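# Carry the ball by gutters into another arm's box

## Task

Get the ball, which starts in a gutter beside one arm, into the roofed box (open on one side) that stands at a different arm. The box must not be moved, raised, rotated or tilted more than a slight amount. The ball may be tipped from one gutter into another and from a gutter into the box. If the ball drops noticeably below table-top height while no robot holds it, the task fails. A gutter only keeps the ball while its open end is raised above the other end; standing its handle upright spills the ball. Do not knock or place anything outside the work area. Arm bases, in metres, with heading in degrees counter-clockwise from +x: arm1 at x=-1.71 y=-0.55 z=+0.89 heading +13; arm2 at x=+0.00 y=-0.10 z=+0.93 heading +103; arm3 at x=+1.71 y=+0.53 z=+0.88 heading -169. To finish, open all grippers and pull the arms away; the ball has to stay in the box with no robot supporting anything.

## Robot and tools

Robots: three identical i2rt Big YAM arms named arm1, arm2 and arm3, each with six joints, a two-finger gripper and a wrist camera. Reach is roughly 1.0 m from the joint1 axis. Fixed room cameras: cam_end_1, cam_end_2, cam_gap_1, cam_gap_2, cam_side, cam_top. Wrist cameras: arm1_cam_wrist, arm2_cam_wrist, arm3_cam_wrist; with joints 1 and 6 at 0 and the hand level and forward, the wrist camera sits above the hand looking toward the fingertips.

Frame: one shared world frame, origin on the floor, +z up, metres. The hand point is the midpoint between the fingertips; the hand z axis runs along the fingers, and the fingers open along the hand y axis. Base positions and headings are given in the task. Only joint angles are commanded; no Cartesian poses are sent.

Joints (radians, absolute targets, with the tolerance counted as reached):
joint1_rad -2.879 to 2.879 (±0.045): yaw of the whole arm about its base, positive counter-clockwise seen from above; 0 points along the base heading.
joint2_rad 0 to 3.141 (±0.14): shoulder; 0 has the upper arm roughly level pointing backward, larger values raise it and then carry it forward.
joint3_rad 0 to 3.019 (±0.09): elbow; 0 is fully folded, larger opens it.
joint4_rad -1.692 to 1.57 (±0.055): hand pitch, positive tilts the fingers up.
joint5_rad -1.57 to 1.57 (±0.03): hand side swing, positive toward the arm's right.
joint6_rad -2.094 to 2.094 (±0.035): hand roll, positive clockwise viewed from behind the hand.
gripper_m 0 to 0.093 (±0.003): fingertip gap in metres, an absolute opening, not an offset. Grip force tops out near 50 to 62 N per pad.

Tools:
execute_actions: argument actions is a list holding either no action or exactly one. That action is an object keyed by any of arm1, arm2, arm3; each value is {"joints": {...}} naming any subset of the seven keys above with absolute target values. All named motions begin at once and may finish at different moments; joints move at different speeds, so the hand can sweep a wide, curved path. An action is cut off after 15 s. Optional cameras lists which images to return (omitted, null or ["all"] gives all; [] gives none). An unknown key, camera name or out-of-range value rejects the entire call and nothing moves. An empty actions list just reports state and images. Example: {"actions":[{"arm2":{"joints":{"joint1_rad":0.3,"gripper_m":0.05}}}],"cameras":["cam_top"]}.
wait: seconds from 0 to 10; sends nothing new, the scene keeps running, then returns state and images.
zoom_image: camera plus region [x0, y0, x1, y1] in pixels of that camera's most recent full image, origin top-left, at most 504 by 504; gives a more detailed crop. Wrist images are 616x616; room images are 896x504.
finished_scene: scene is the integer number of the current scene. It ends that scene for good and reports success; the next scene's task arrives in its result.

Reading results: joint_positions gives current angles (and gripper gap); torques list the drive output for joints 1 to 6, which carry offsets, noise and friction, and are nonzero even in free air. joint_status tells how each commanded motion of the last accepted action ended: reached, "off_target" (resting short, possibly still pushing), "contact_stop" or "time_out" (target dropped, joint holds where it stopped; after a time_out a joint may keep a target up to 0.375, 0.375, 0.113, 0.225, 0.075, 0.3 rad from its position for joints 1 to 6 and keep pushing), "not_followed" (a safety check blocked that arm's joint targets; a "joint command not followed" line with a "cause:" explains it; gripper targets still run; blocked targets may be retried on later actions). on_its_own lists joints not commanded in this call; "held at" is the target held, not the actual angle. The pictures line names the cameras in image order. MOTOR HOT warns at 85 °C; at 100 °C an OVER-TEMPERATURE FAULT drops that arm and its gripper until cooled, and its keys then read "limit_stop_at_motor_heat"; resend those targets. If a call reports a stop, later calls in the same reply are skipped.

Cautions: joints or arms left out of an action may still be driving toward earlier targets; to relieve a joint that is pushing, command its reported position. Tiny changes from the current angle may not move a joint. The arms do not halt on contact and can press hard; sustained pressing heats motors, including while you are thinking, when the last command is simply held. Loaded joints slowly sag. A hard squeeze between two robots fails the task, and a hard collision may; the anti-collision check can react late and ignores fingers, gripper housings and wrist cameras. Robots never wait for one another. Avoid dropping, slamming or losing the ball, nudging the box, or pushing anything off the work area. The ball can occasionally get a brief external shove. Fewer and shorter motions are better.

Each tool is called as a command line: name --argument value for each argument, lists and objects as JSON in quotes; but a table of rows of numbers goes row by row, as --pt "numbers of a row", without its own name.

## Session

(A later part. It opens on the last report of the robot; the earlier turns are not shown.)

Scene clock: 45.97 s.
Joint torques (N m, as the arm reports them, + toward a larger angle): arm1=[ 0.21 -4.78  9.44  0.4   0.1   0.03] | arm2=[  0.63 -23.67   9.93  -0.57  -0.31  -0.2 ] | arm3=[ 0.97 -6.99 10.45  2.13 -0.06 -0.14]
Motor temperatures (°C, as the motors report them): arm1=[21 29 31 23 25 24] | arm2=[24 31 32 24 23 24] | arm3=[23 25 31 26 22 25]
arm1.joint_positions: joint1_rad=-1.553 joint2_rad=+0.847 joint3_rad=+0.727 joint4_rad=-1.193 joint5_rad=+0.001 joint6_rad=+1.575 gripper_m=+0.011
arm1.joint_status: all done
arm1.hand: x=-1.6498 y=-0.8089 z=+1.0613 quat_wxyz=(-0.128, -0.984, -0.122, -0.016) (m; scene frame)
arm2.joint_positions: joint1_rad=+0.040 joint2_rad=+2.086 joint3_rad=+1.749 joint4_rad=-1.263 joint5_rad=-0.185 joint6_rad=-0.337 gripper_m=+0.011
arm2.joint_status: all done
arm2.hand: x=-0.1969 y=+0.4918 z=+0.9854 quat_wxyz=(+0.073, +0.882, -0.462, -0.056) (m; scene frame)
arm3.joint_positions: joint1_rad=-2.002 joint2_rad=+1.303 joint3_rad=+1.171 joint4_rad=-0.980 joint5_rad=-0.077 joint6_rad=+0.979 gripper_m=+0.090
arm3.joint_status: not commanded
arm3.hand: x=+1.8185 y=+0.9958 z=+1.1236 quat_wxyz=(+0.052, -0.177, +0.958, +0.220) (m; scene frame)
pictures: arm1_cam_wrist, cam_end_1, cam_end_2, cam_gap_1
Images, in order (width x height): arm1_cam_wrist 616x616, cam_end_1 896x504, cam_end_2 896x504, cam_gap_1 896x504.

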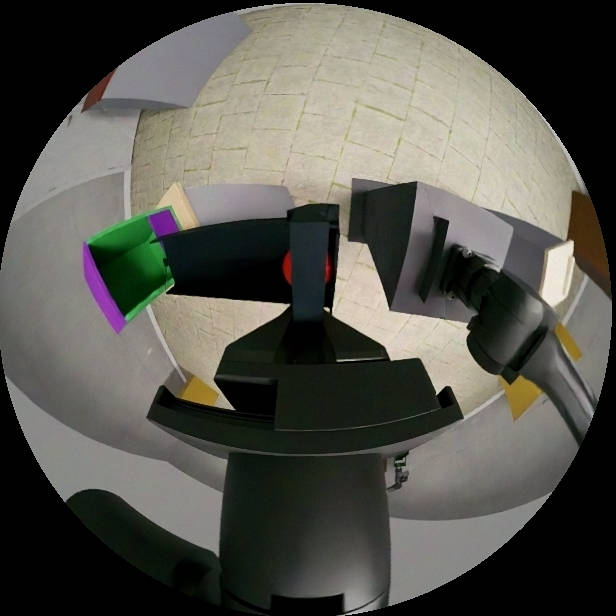

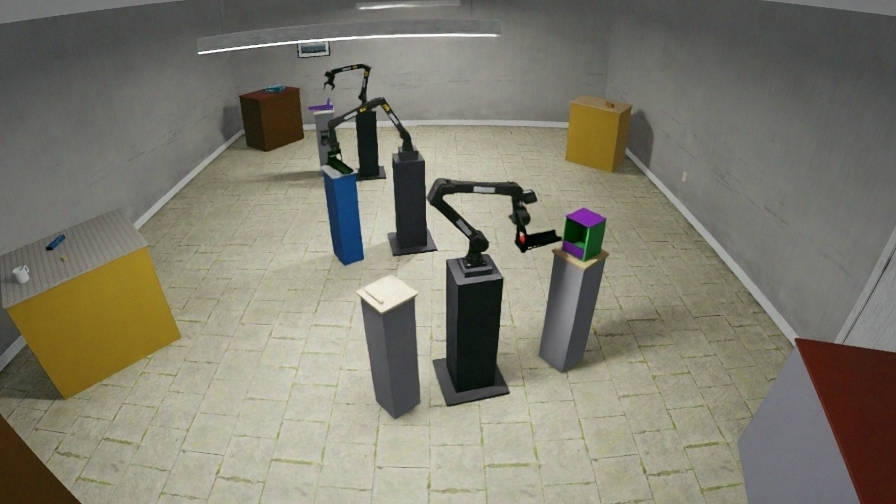

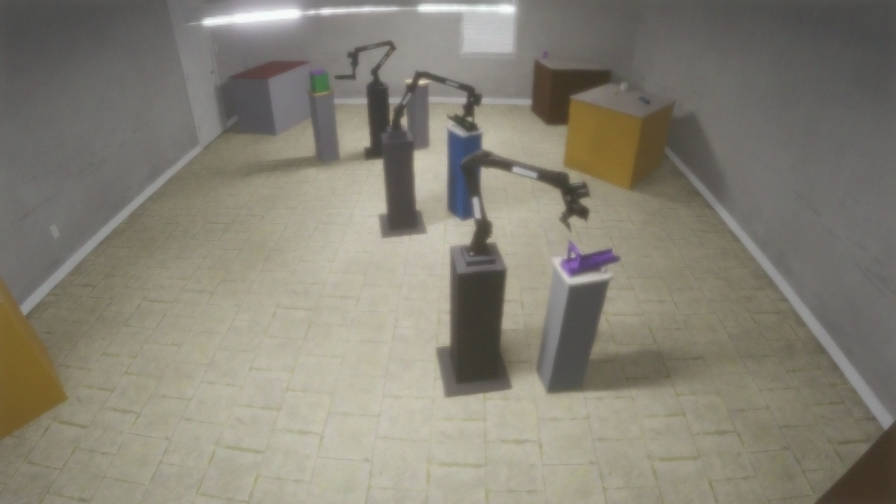

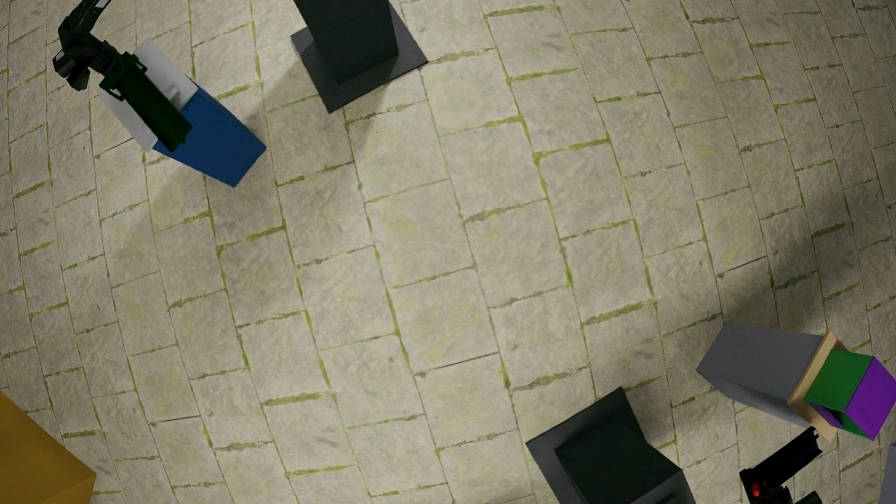

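execute_actions --actions '[{"arm1":{"joints":{"joint1_rad":-1.595,"joint2_rad":1.06,"joint3_rad":0.89,"joint4_rad":-1.09}},"arm2":{"joints":{"gripper_m":0.09}}}]' --cameras '["arm1_cam_wrist","cam_end_1","arm2_cam_wrist"]'

zoom_image --camera "cam_end_1" --region '[490,180,630,280]'

Scene clock: 47.23 s.
Joint torques (N m, as the arm reports them, + toward a larger angle): arm1=[ 0.22 -7.59 13.57  0.98  0.11  0.04] | arm2=[  0.14 -23.53   9.84  -0.72  -0.24  -0.2 ] | arm3=[ 0.89 -7.04 10.47  2.1  -0.07 -0.14]
Motor temperatures (°C, as the motors report them): arm1=[21 29 31 23 25 24] | arm2=[24 31 32 24 23 24] | arm3=[23 25 31 26 22 25]
arm1.joint_positions: joint1_rad=-1.586 joint2_rad=+1.068 joint3_rad=+0.834 joint4_rad=-1.099 joint5_rad=+0.001 joint6_rad=+1.575 gripper_m=+0.011
arm1.joint_status: all done
arm1.hand: x=-1.6443 y=-0.8737 z=+1.0530 quat_wxyz=(-0.118, -0.987, -0.106, -0.013) (m; scene frame)
arm2.joint_positions: joint1_rad=+0.040 joint2_rad=+2.086 joint3_rad=+1.749 joint4_rad=-1.263 joint5_rad=-0.187 joint6_rad=-0.337 gripper_m=+0.090
arm2.joint_status: all done
arm2.hand: x=-0.1974 y=+0.4917 z=+0.9855 quat_wxyz=(+0.074, +0.882, -0.462, -0.057) (m; scene frame)
arm3.joint_positions: joint1_rad=-2.002 joint2_rad=+1.303 joint3_rad=+1.171 joint4_rad=-0.980 joint5_rad=-0.077 joint6_rad=+0.979 gripper_m=+0.090
arm3.joint_status: not commanded
arm3.hand: x=+1.8185 y=+0.9958 z=+1.1236 quat_wxyz=(+0.052, -0.177, +0.958, +0.220) (m; scene frame)
pictures: arm1_cam_wrist, arm2_cam_wrist, cam_end_1
Images, in order (width x height): arm1_cam_wrist 616x616, arm2_cam_wrist 616x616, cam_end_1 896x504.

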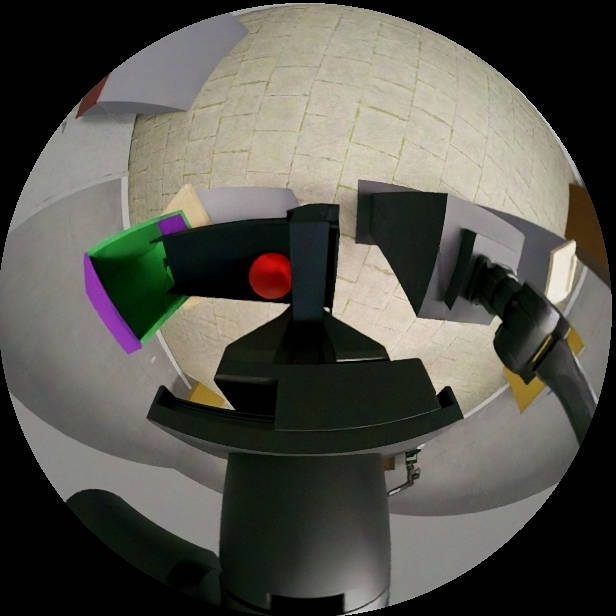

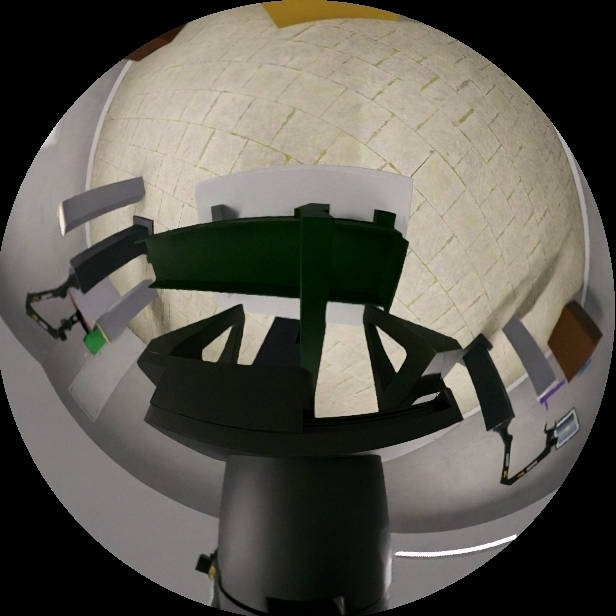

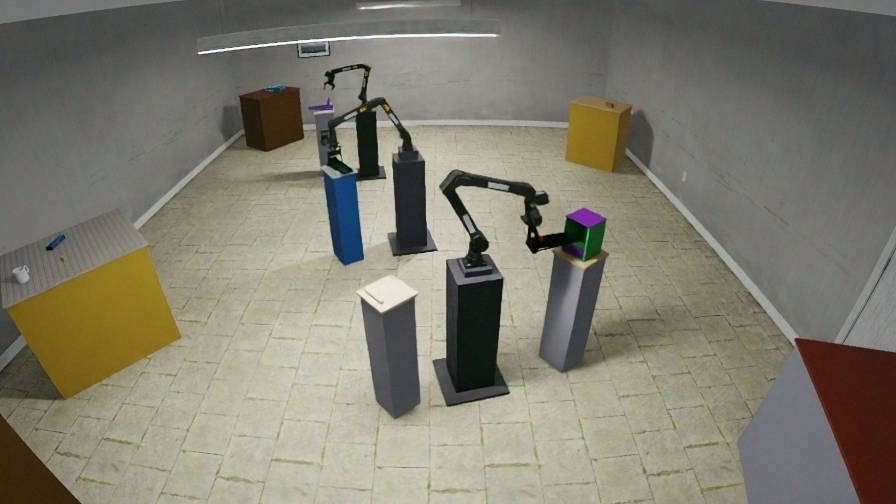

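Region (490, 180, 630, 280) of cam_end_1's 896x504 image, scaled by 3.600, with more detail than that image has; it fills the top 360 rows of this view, and the rest is white.

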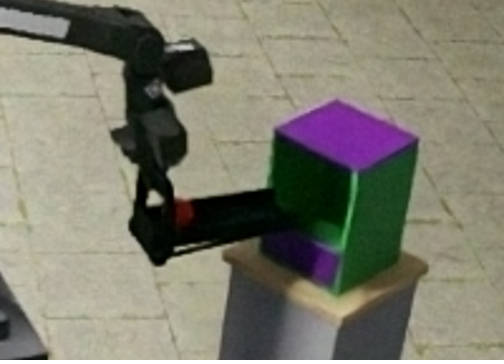

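execute_actions --actions '[{"arm1":{"joints":{"joint2_rad":1.257,"joint3_rad":1.105,"joint4_rad":-1.15}},"arm2":{"joints":{"joint2_rad":1.8}}}]' --cameras '["arm1_cam_wrist","cam_end_1"]'

zoom_image --camera "cam_end_1" --region '[490,180,630,280]'

Scene clock: 48.77 s.
Joint torques (N m, as the arm reports them, + toward a larger angle): arm1=[ -0.09 -10.51  13.77   0.52   0.09   0.03] | arm2=[  1.04 -20.4   11.    -0.18  -0.21  -0.15] | arm3=[ 0.92 -6.97 10.45  2.13 -0.06 -0.14]
Motor temperatures (°C, as the motors report them): arm1=[21 28 32 23 25 24] | arm2=[24 31 32 24 23 24] | arm3=[23 25 31 26 22 25]
arm1.joint_positions: joint1_rad=-1.586 joint2_rad=+1.264 joint3_rad=+1.047 joint4_rad=-1.147 joint5_rad=+0.001 joint6_rad=+1.575 gripper_m=+0.011
arm1.joint_status: all done
arm1.hand: x=-1.6297 y=-0.9395 z=+1.0748 quat_wxyz=(-0.103, -0.989, -0.107, -0.011) (m; scene frame)
arm2.joint_positions: joint1_rad=+0.040 joint2_rad=+1.797 joint3_rad=+1.749 joint4_rad=-1.264 joint5_rad=-0.188 joint6_rad=-0.337 gripper_m=+0.090
arm2.joint_status: all done
arm2.hand: x=-0.1971 y=+0.4877 z=+1.1593 quat_wxyz=(-0.031, +0.881, -0.446, -0.154) (m; scene frame)
arm3.joint_positions: joint1_rad=-2.002 joint2_rad=+1.303 joint3_rad=+1.171 joint4_rad=-0.980 joint5_rad=-0.077 joint6_rad=+0.979 gripper_m=+0.090
arm3.joint_status: not commanded
arm3.hand: x=+1.8185 y=+0.9958 z=+1.1236 quat_wxyz=(+0.052, -0.177, +0.958, +0.220) (m; scene frame)
pictures: arm1_cam_wrist, cam_end_1
Images, in order (width x height): arm1_cam_wrist 616x616, cam_end_1 896x504.

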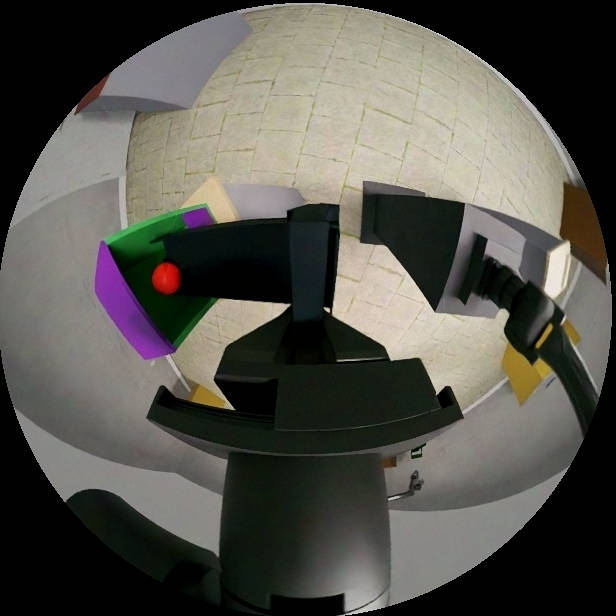

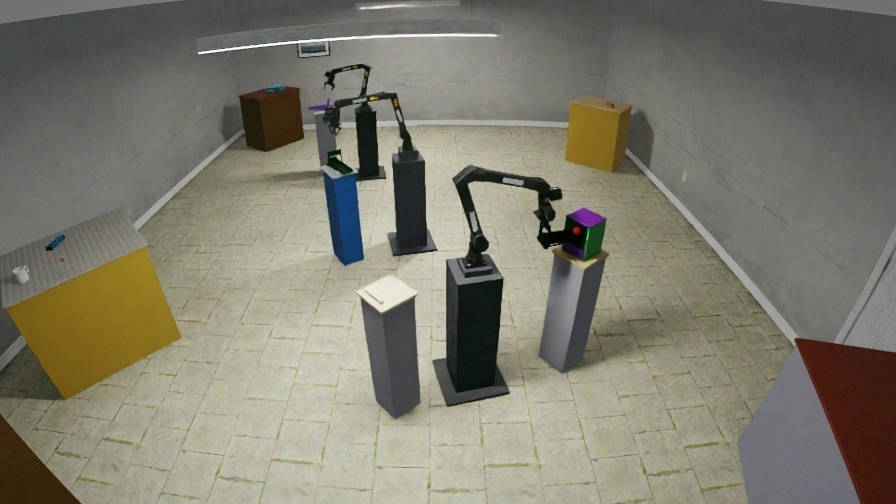

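Region (490, 180, 630, 280) of cam_end_1's 896x504 image, scaled by 3.600, with more detail than that image has; it fills the top 360 rows of this view, and the rest is white.

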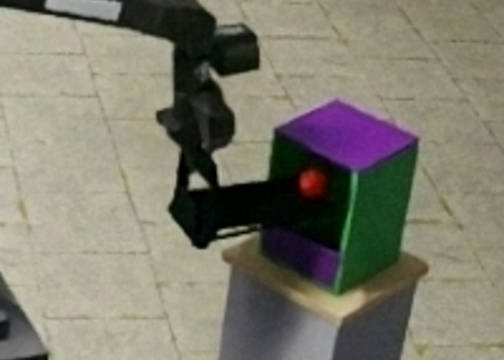

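execute_actions --actions '[{"arm1":{"joints":{"joint4_rad":-1.21}}}]' --cameras '["arm1_cam_wrist","cam_end_1"]'

Scene clock: 49.50 s.
Joint torques (N m, as the arm reports them, + toward a larger angle): arm1=[  0.07 -10.47  13.65   0.23   0.09   0.05] | arm2=[  0.31 -20.16  11.13  -0.22  -0.26  -0.22] | arm3=[ 0.96 -7.05 10.46  2.13 -0.06 -0.15]
Motor temperatures (°C, as the motors report them): arm1=[21 28 32 23 25 24] | arm2=[24 31 32 24 23 24] | arm3=[23 25 31 26 22 25]
arm1.joint_positions: joint1_rad=-1.586 joint2_rad=+1.264 joint3_rad=+1.047 joint4_rad=-1.201 joint5_rad=+0.001 joint6_rad=+1.575 gripper_m=+0.011
arm1.joint_status: all done
arm1.hand: x=-1.6325 y=-0.9267 z=+1.0724 quat_wxyz=(-0.076, -0.991, -0.107, -0.008) (m; scene frame)
arm2.joint_positions: joint1_rad=+0.040 joint2_rad=+1.797 joint3_rad=+1.749 joint4_rad=-1.264 joint5_rad=-0.188 joint6_rad=-0.337 gripper_m=+0.090
arm2.joint_status: not commanded
arm2.hand: x=-0.1971 y=+0.4877 z=+1.1593 quat_wxyz=(-0.031, +0.881, -0.446, -0.154) (m; scene frame)
arm3.joint_positions: joint1_rad=-2.002 joint2_rad=+1.303 joint3_rad=+1.171 joint4_rad=-0.980 joint5_rad=-0.077 joint6_rad=+0.979 gripper_m=+0.090
arm3.joint_status: not commanded
arm3.hand: x=+1.8185 y=+0.9958 z=+1.1236 quat_wxyz=(+0.052, -0.177, +0.958, +0.220) (m; scene frame)
pictures: arm1_cam_wrist, cam_end_1
Images, in order (width x height): arm1_cam_wrist 616x616, cam_end_1 896x504.

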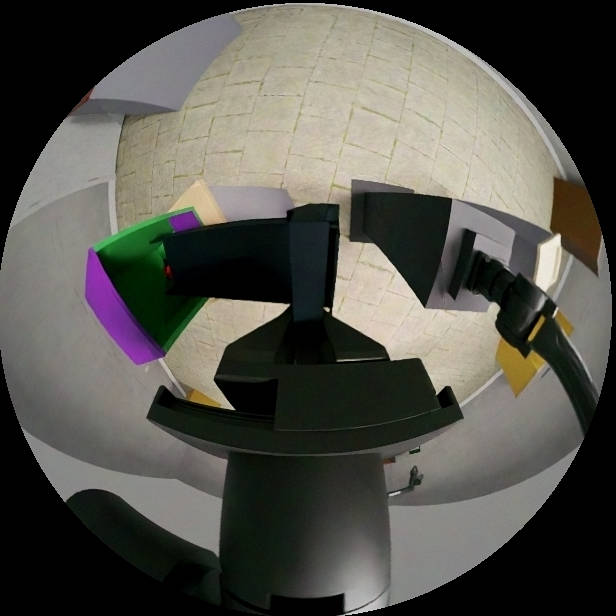

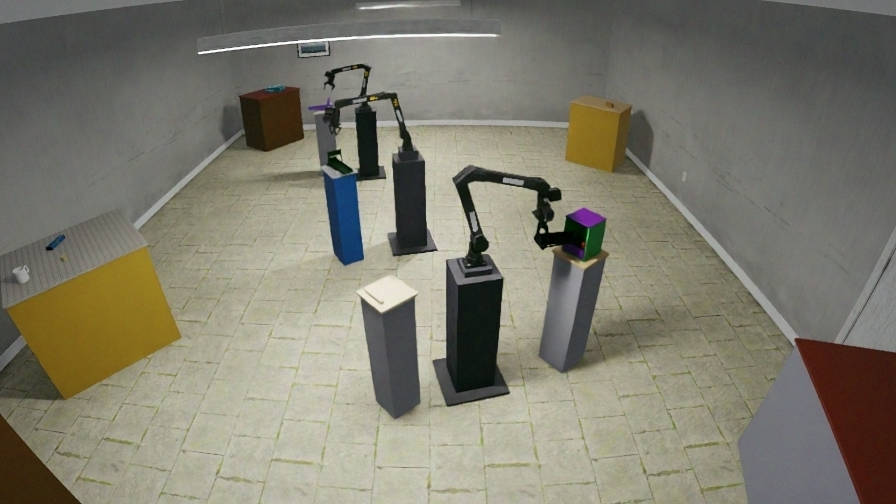

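The ball is in. Withdrawing and returning the gutter.

execute_actions --actions '[{"arm1":{"joints":{"joint2_rad":1.06,"joint3_rad":0.9}}}]' --cameras '[]'

execute_actions --actions '[{"arm1":{"joints":{"joint2_rad":0.84,"joint3_rad":0.74}}}]' --cameras '["cam_end_1"]'

execute_actions --actions '[{"arm1":{"joints":{"joint1_rad":1.72,"joint5_rad":-0.055,"joint6_rad":1.175}}}]' --cameras '[]'

execute_actions --actions '[{"arm1":{"joints":{"joint2_rad":1.36,"joint3_rad":1.02,"joint4_rad":-0.885}}}]' --cameras '["arm1_cam_wrist","cam_end_1"]'

Scene clock: 50.63 s.
Joint torques (N m, as the arm reports them, + toward a larger angle): arm1=[-0.06 -6.66  8.24  0.63  0.11  0.04] | arm2=[  0.63 -19.78  11.01  -0.25  -0.17  -0.15] | arm3=[ 0.81 -6.98 10.45  2.12 -0.07 -0.15]
Motor temperatures (°C, as the motors report them): arm1=[21 28 32 23 25 24] | arm2=[24 31 31 24 23 24] | arm3=[23 25 31 26 22 25]
arm1.joint_positions: joint1_rad=-1.586 joint2_rad=+1.054 joint3_rad=+0.910 joint4_rad=-1.208 joint5_rad=+0.001 joint6_rad=+1.575 gripper_m=+0.011
arm1.joint_status: all done
arm1.hand: x=-1.6450 y=-0.8704 z=+1.0839 quat_wxyz=(-0.108, -0.988, -0.107, -0.012) (m; scene frame)
arm2.joint_positions: joint1_rad=+0.040 joint2_rad=+1.797 joint3_rad=+1.749 joint4_rad=-1.264 joint5_rad=-0.188 joint6_rad=-0.337 gripper_m=+0.090
arm2.joint_status: not commanded
arm2.hand: x=-0.1971 y=+0.4877 z=+1.1593 quat_wxyz=(-0.031, +0.881, -0.446, -0.154) (m; scene frame)
arm3.joint_positions: joint1_rad=-2.002 joint2_rad=+1.303 joint3_rad=+1.171 joint4_rad=-0.980 joint5_rad=-0.077 joint6_rad=+0.979 gripper_m=+0.090
arm3.joint_status: not commanded
arm3.hand: x=+1.8185 y=+0.9958 z=+1.1236 quat_wxyz=(+0.052, -0.177, +0.958, +0.220) (m; scene frame)
pictures: none
No camera images: the call's "cameras" was empty. Leave "cameras" out to get every camera's image.

Scene clock: 51.60 s.
Joint torques (N m, as the arm reports them, + toward a larger angle): arm1=[ 0.21 -3.76  8.92  0.76  0.1   0.04] | arm2=[  0.36 -20.11  11.07  -0.08  -0.19  -0.15] | arm3=[ 0.91 -7.02 10.45  2.1  -0.06 -0.15]
Motor temperatures (°C, as the motors report them): arm1=[21 28 32 23 25 24] | arm2=[24 30 31 24 23 24] | arm3=[23 25 31 26 22 25]
arm1.joint_positions: joint1_rad=-1.586 joint2_rad=+0.836 joint3_rad=+0.744 joint4_rad=-1.210 joint5_rad=+0.001 joint6_rad=+1.575 gripper_m=+0.011
arm1.joint_status: all done
arm1.hand: x=-1.6582 y=-0.8111 z=+1.0707 quat_wxyz=(-0.134, -0.985, -0.106, -0.015) (m; scene frame)
arm2.joint_positions: joint1_rad=+0.040 joint2_rad=+1.797 joint3_rad=+1.749 joint4_rad=-1.264 joint5_rad=-0.188 joint6_rad=-0.337 gripper_m=+0.090
arm2.joint_status: not commanded
arm2.hand: x=-0.1971 y=+0.4877 z=+1.1593 quat_wxyz=(-0.031, +0.881, -0.446, -0.154) (m; scene frame)
arm3.joint_positions: joint1_rad=-2.002 joint2_rad=+1.303 joint3_rad=+1.171 joint4_rad=-0.980 joint5_rad=-0.077 joint6_rad=+0.979 gripper_m=+0.090
arm3.joint_status: not commanded
arm3.hand: x=+1.8185 y=+0.9958 z=+1.1236 quat_wxyz=(+0.052, -0.177, +0.958, +0.220) (m; scene frame)
pictures: cam_end_1
Images, in order (width x height): cam_end_1 896x504.

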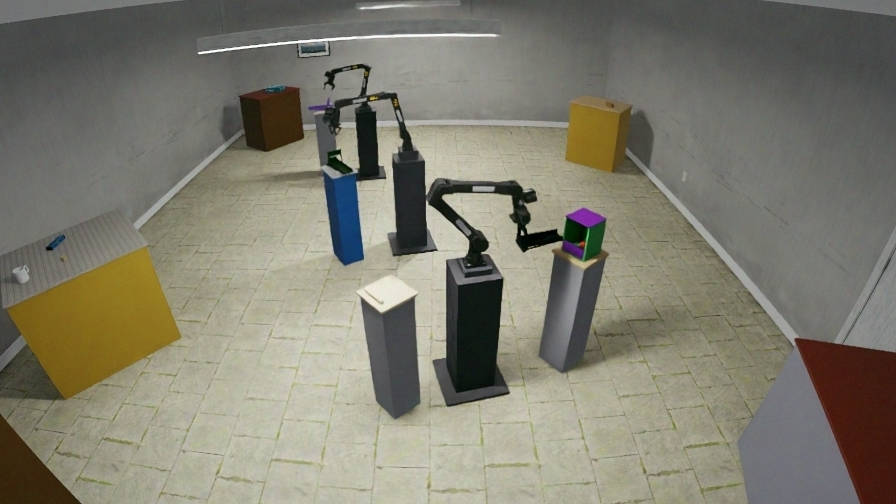

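Scene clock: 54.23 s.
Joint torques (N m, as the arm reports them, + toward a larger angle): arm1=[ 1.09 -3.92  8.96  0.79  0.11 -0.1 ] | arm2=[ -0.07 -20.4   11.17   0.    -0.24  -0.2 ] | arm3=[ 0.93 -7.02 10.44  2.13 -0.07 -0.15]
Motor temperatures (°C, as the motors report them): arm1=[21 28 31 23 25 24] | arm2=[24 30 31 24 23 24] | arm3=[23 25 32 26 22 25]
arm1.joint_positions: joint1_rad=+1.713 joint2_rad=+0.838 joint3_rad=+0.744 joint4_rad=-1.210 joint5_rad=-0.056 joint6_rad=+1.182 gripper_m=+0.011
arm1.joint_status: all done
arm1.hand: x=-1.8206 y=-0.3108 z=+1.0705 quat_wxyz=(+0.027, +0.373, -0.918, -0.134) (m; scene frame)
arm2.joint_positions: joint1_rad=+0.040 joint2_rad=+1.797 joint3_rad=+1.749 joint4_rad=-1.264 joint5_rad=-0.188 joint6_rad=-0.337 gripper_m=+0.090
arm2.joint_status: not commanded
arm2.hand: x=-0.1971 y=+0.4877 z=+1.1593 quat_wxyz=(-0.031, +0.881, -0.446, -0.154) (m; scene frame)
arm3.joint_positions: joint1_rad=-2.002 joint2_rad=+1.303 joint3_rad=+1.171 joint4_rad=-0.980 joint5_rad=-0.077 joint6_rad=+0.979 gripper_m=+0.090
arm3.joint_status: not commanded
arm3.hand: x=+1.8185 y=+0.9958 z=+1.1236 quat_wxyz=(+0.052, -0.177, +0.958, +0.220) (m; scene frame)
pictures: none
No camera images: the call's "cameras" was empty. Leave "cameras" out to get every camera's image.

Scene clock: 55.53 s.
Joint torques (N m, as the arm reports them, + toward a larger angle): arm1=[  1.19 -12.54  11.35   1.21   0.1   -0.09] | arm2=[  0.67 -19.9   11.14   0.03  -0.22  -0.21] | arm3=[ 0.94 -7.03 10.43  2.13 -0.07 -0.15]
Motor temperatures (°C, as the motors report them): arm1=[21 28 31 23 25 24] | arm2=[24 30 31 24 23 24] | arm3=[23 25 32 26 22 25]
arm1.joint_positions: joint1_rad=+1.713 joint2_rad=+1.374 joint3_rad=+0.986 joint4_rad=-0.895 joint5_rad=-0.056 joint6_rad=+1.182 gripper_m=+0.011
arm1.joint_status: all done
arm1.hand: x=-1.8844 y=-0.1494 z=+1.0208 quat_wxyz=(+0.027, +0.373, -0.916, -0.144) (m; scene frame)
arm2.joint_positions: joint1_rad=+0.040 joint2_rad=+1.797 joint3_rad=+1.749 joint4_rad=-1.264 joint5_rad=-0.188 joint6_rad=-0.337 gripper_m=+0.090
arm2.joint_status: not commanded
arm2.hand: x=-0.1971 y=+0.4877 z=+1.1593 quat_wxyz=(-0.031, +0.881, -0.446, -0.154) (m; scene frame)
arm3.joint_positions: joint1_rad=-2.002 joint2_rad=+1.303 joint3_rad=+1.171 joint4_rad=-0.980 joint5_rad=-0.077 joint6_rad=+0.979 gripper_m=+0.090
arm3.joint_status: not commanded
arm3.hand: x=+1.8185 y=+0.9958 z=+1.1236 quat_wxyz=(+0.052, -0.177, +0.958, +0.220) (m; scene frame)
pictures: arm1_cam_wrist, cam_end_1
Images, in order (width x height): arm1_cam_wrist 616x616, cam_end_1 896x504.

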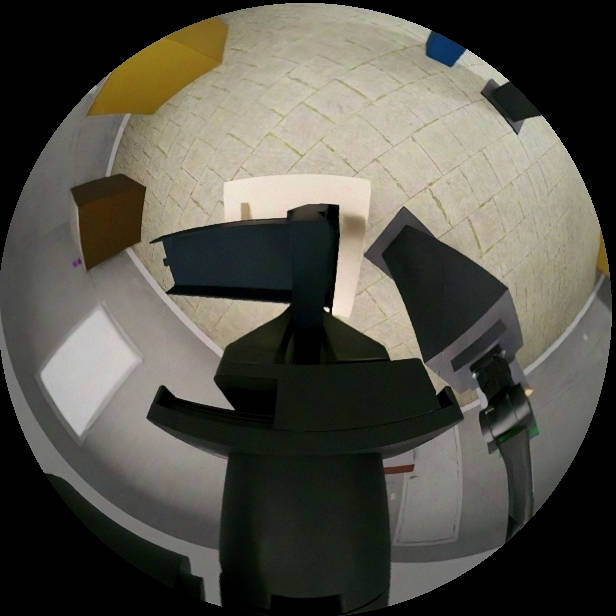

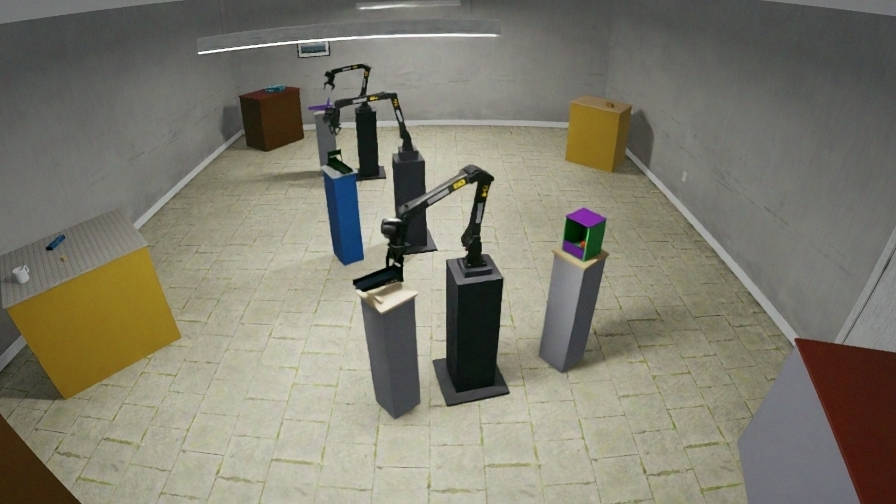

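execute_actions --actions '[{"arm1":{"joints":{"joint2_rad":1.47}}}]' --cameras '[]'

execute_actions --actions '[{"arm1":{"joints":{"gripper_m":0.08}}}]' --cameras '[]'

execute_actions --actions '[{"arm1":{"joints":{"joint2_rad":1.1}}}]' --cameras '["cam_end_1"]'

Scene clock: 56.53 s.
Joint torques (N m, as the arm reports them, + toward a larger angle): arm1=[  1.17 -13.18  10.76   1.01   0.12  -0.1 ] | arm2=[  0.49 -19.76  10.91  -0.18  -0.24  -0.23] | arm3=[ 0.87 -7.05 10.45  2.13 -0.06 -0.14]
Motor temperatures (°C, as the motors report them): arm1=[21 28 31 23 25 24] | arm2=[24 30 31 24 23 24] | arm3=[23 25 32 26 22 25]
arm1.joint_positions: joint1_rad=+1.713 joint2_rad=+1.480 joint3_rad=+0.986 joint4_rad=-0.895 joint5_rad=-0.056 joint6_rad=+1.182 gripper_m=+0.011
arm1.joint_status: all done
arm1.hand: x=-1.8837 y=-0.1511 z=+0.9766 quat_wxyz=(+0.027, +0.374, -0.923, -0.091) (m; scene frame)
arm2.joint_positions: joint1_rad=+0.040 joint2_rad=+1.797 joint3_rad=+1.749 joint4_rad=-1.264 joint5_rad=-0.188 joint6_rad=-0.337 gripper_m=+0.090
arm2.joint_status: not commanded
arm2.hand: x=-0.1971 y=+0.4877 z=+1.1593 quat_wxyz=(-0.031, +0.881, -0.446, -0.154) (m; scene frame)
arm3.joint_positions: joint1_rad=-2.002 joint2_rad=+1.303 joint3_rad=+1.171 joint4_rad=-0.980 joint5_rad=-0.077 joint6_rad=+0.979 gripper_m=+0.090
arm3.joint_status: not commanded
arm3.hand: x=+1.8185 y=+0.9958 z=+1.1236 quat_wxyz=(+0.052, -0.177, +0.958, +0.220) (m; scene frame)
pictures: none
No camera images: the call's "cameras" was empty. Leave "cameras" out to get every camera's image.

Scene clock: 57.20 s.
Joint torques (N m, as the arm reports them, + toward a larger angle): arm1=[  1.26 -12.95  10.82   1.01   0.1   -0.1 ] | arm2=[  0.92 -20.36  10.97  -0.18  -0.26  -0.2 ] | arm3=[ 0.88 -6.94 10.44  2.11 -0.07 -0.15]
Motor temperatures (°C, as the motors report them): arm1=[21 28 31 23 25 24] | arm2=[24 30 31 24 23 24] | arm3=[23 25 32 26 22 25]
arm1.joint_positions: joint1_rad=+1.713 joint2_rad=+1.477 joint3_rad=+0.986 joint4_rad=-0.895 joint5_rad=-0.056 joint6_rad=+1.182 gripper_m=+0.080
arm1.joint_status: all done
arm1.hand: x=-1.8838 y=-0.1510 z=+0.9780 quat_wxyz=(+0.027, +0.374, -0.922, -0.093) (m; scene frame)
arm2.joint_positions: joint1_rad=+0.040 joint2_rad=+1.797 joint3_rad=+1.749 joint4_rad=-1.264 joint5_rad=-0.188 joint6_rad=-0.337 gripper_m=+0.090
arm2.joint_status: not commanded
arm2.hand: x=-0.1971 y=+0.4877 z=+1.1593 quat_wxyz=(-0.031, +0.881, -0.446, -0.154) (m; scene frame)
arm3.joint_positions: joint1_rad=-2.002 joint2_rad=+1.303 joint3_rad=+1.171 joint4_rad=-0.980 joint5_rad=-0.077 joint6_rad=+0.979 gripper_m=+0.090
arm3.joint_status: not commanded
arm3.hand: x=+1.8185 y=+0.9958 z=+1.1236 quat_wxyz=(+0.052, -0.177, +0.958, +0.220) (m; scene frame)
pictures: none
No camera images: the call's "cameras" was empty. Leave "cameras" out to get every camera's image.

Scene clock: 58.47 s.
Joint torques (N m, as the arm reports them, + toward a larger angle): arm1=[ 1.07 -7.6  12.49  1.73  0.1  -0.11] | arm2=[  0.04 -20.66  11.12  -0.12  -0.25  -0.19] | arm3=[ 0.95 -7.05 10.47  2.14 -0.06 -0.14]
Motor temperatures (°C, as the motors report them): arm1=[21 28 31 23 25 24] | arm2=[24 30 31 24 23 24] | arm3=[23 25 32 26 22 25]
arm1.joint_positions: joint1_rad=+1.713 joint2_rad=+1.089 joint3_rad=+0.986 joint4_rad=-0.895 joint5_rad=-0.056 joint6_rad=+1.182 gripper_m=+0.080
arm1.joint_status: all done
arm1.hand: x=-1.8778 y=-0.1662 z=+1.1374 quat_wxyz=(+0.025, +0.365, -0.887, -0.283) (m; scene frame)
arm2.joint_positions: joint1_rad=+0.040 joint2_rad=+1.797 joint3_rad=+1.749 joint4_rad=-1.264 joint5_rad=-0.188 joint6_rad=-0.337 gripper_m=+0.090
arm2.joint_status: not commanded
arm2.hand: x=-0.1971 y=+0.4877 z=+1.1593 quat_wxyz=(-0.031, +0.881, -0.446, -0.154) (m; scene frame)
arm3.joint_positions: joint1_rad=-2.002 joint2_rad=+1.303 joint3_rad=+1.171 joint4_rad=-0.980 joint5_rad=-0.077 joint6_rad=+0.979 gripper_m=+0.090
arm3.joint_status: not commanded
arm3.hand: x=+1.8185 y=+0.9958 z=+1.1236 quat_wxyz=(+0.052, -0.177, +0.958, +0.220) (m; scene frame)
pictures: cam_end_1
Images, in order (width x height): cam_end_1 896x504.

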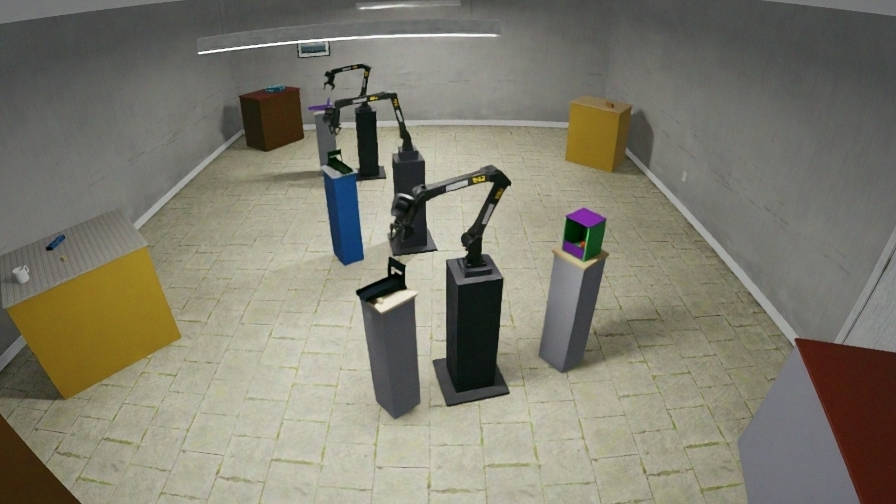

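finished_scene --scene 1

The scene is finished: the task was done.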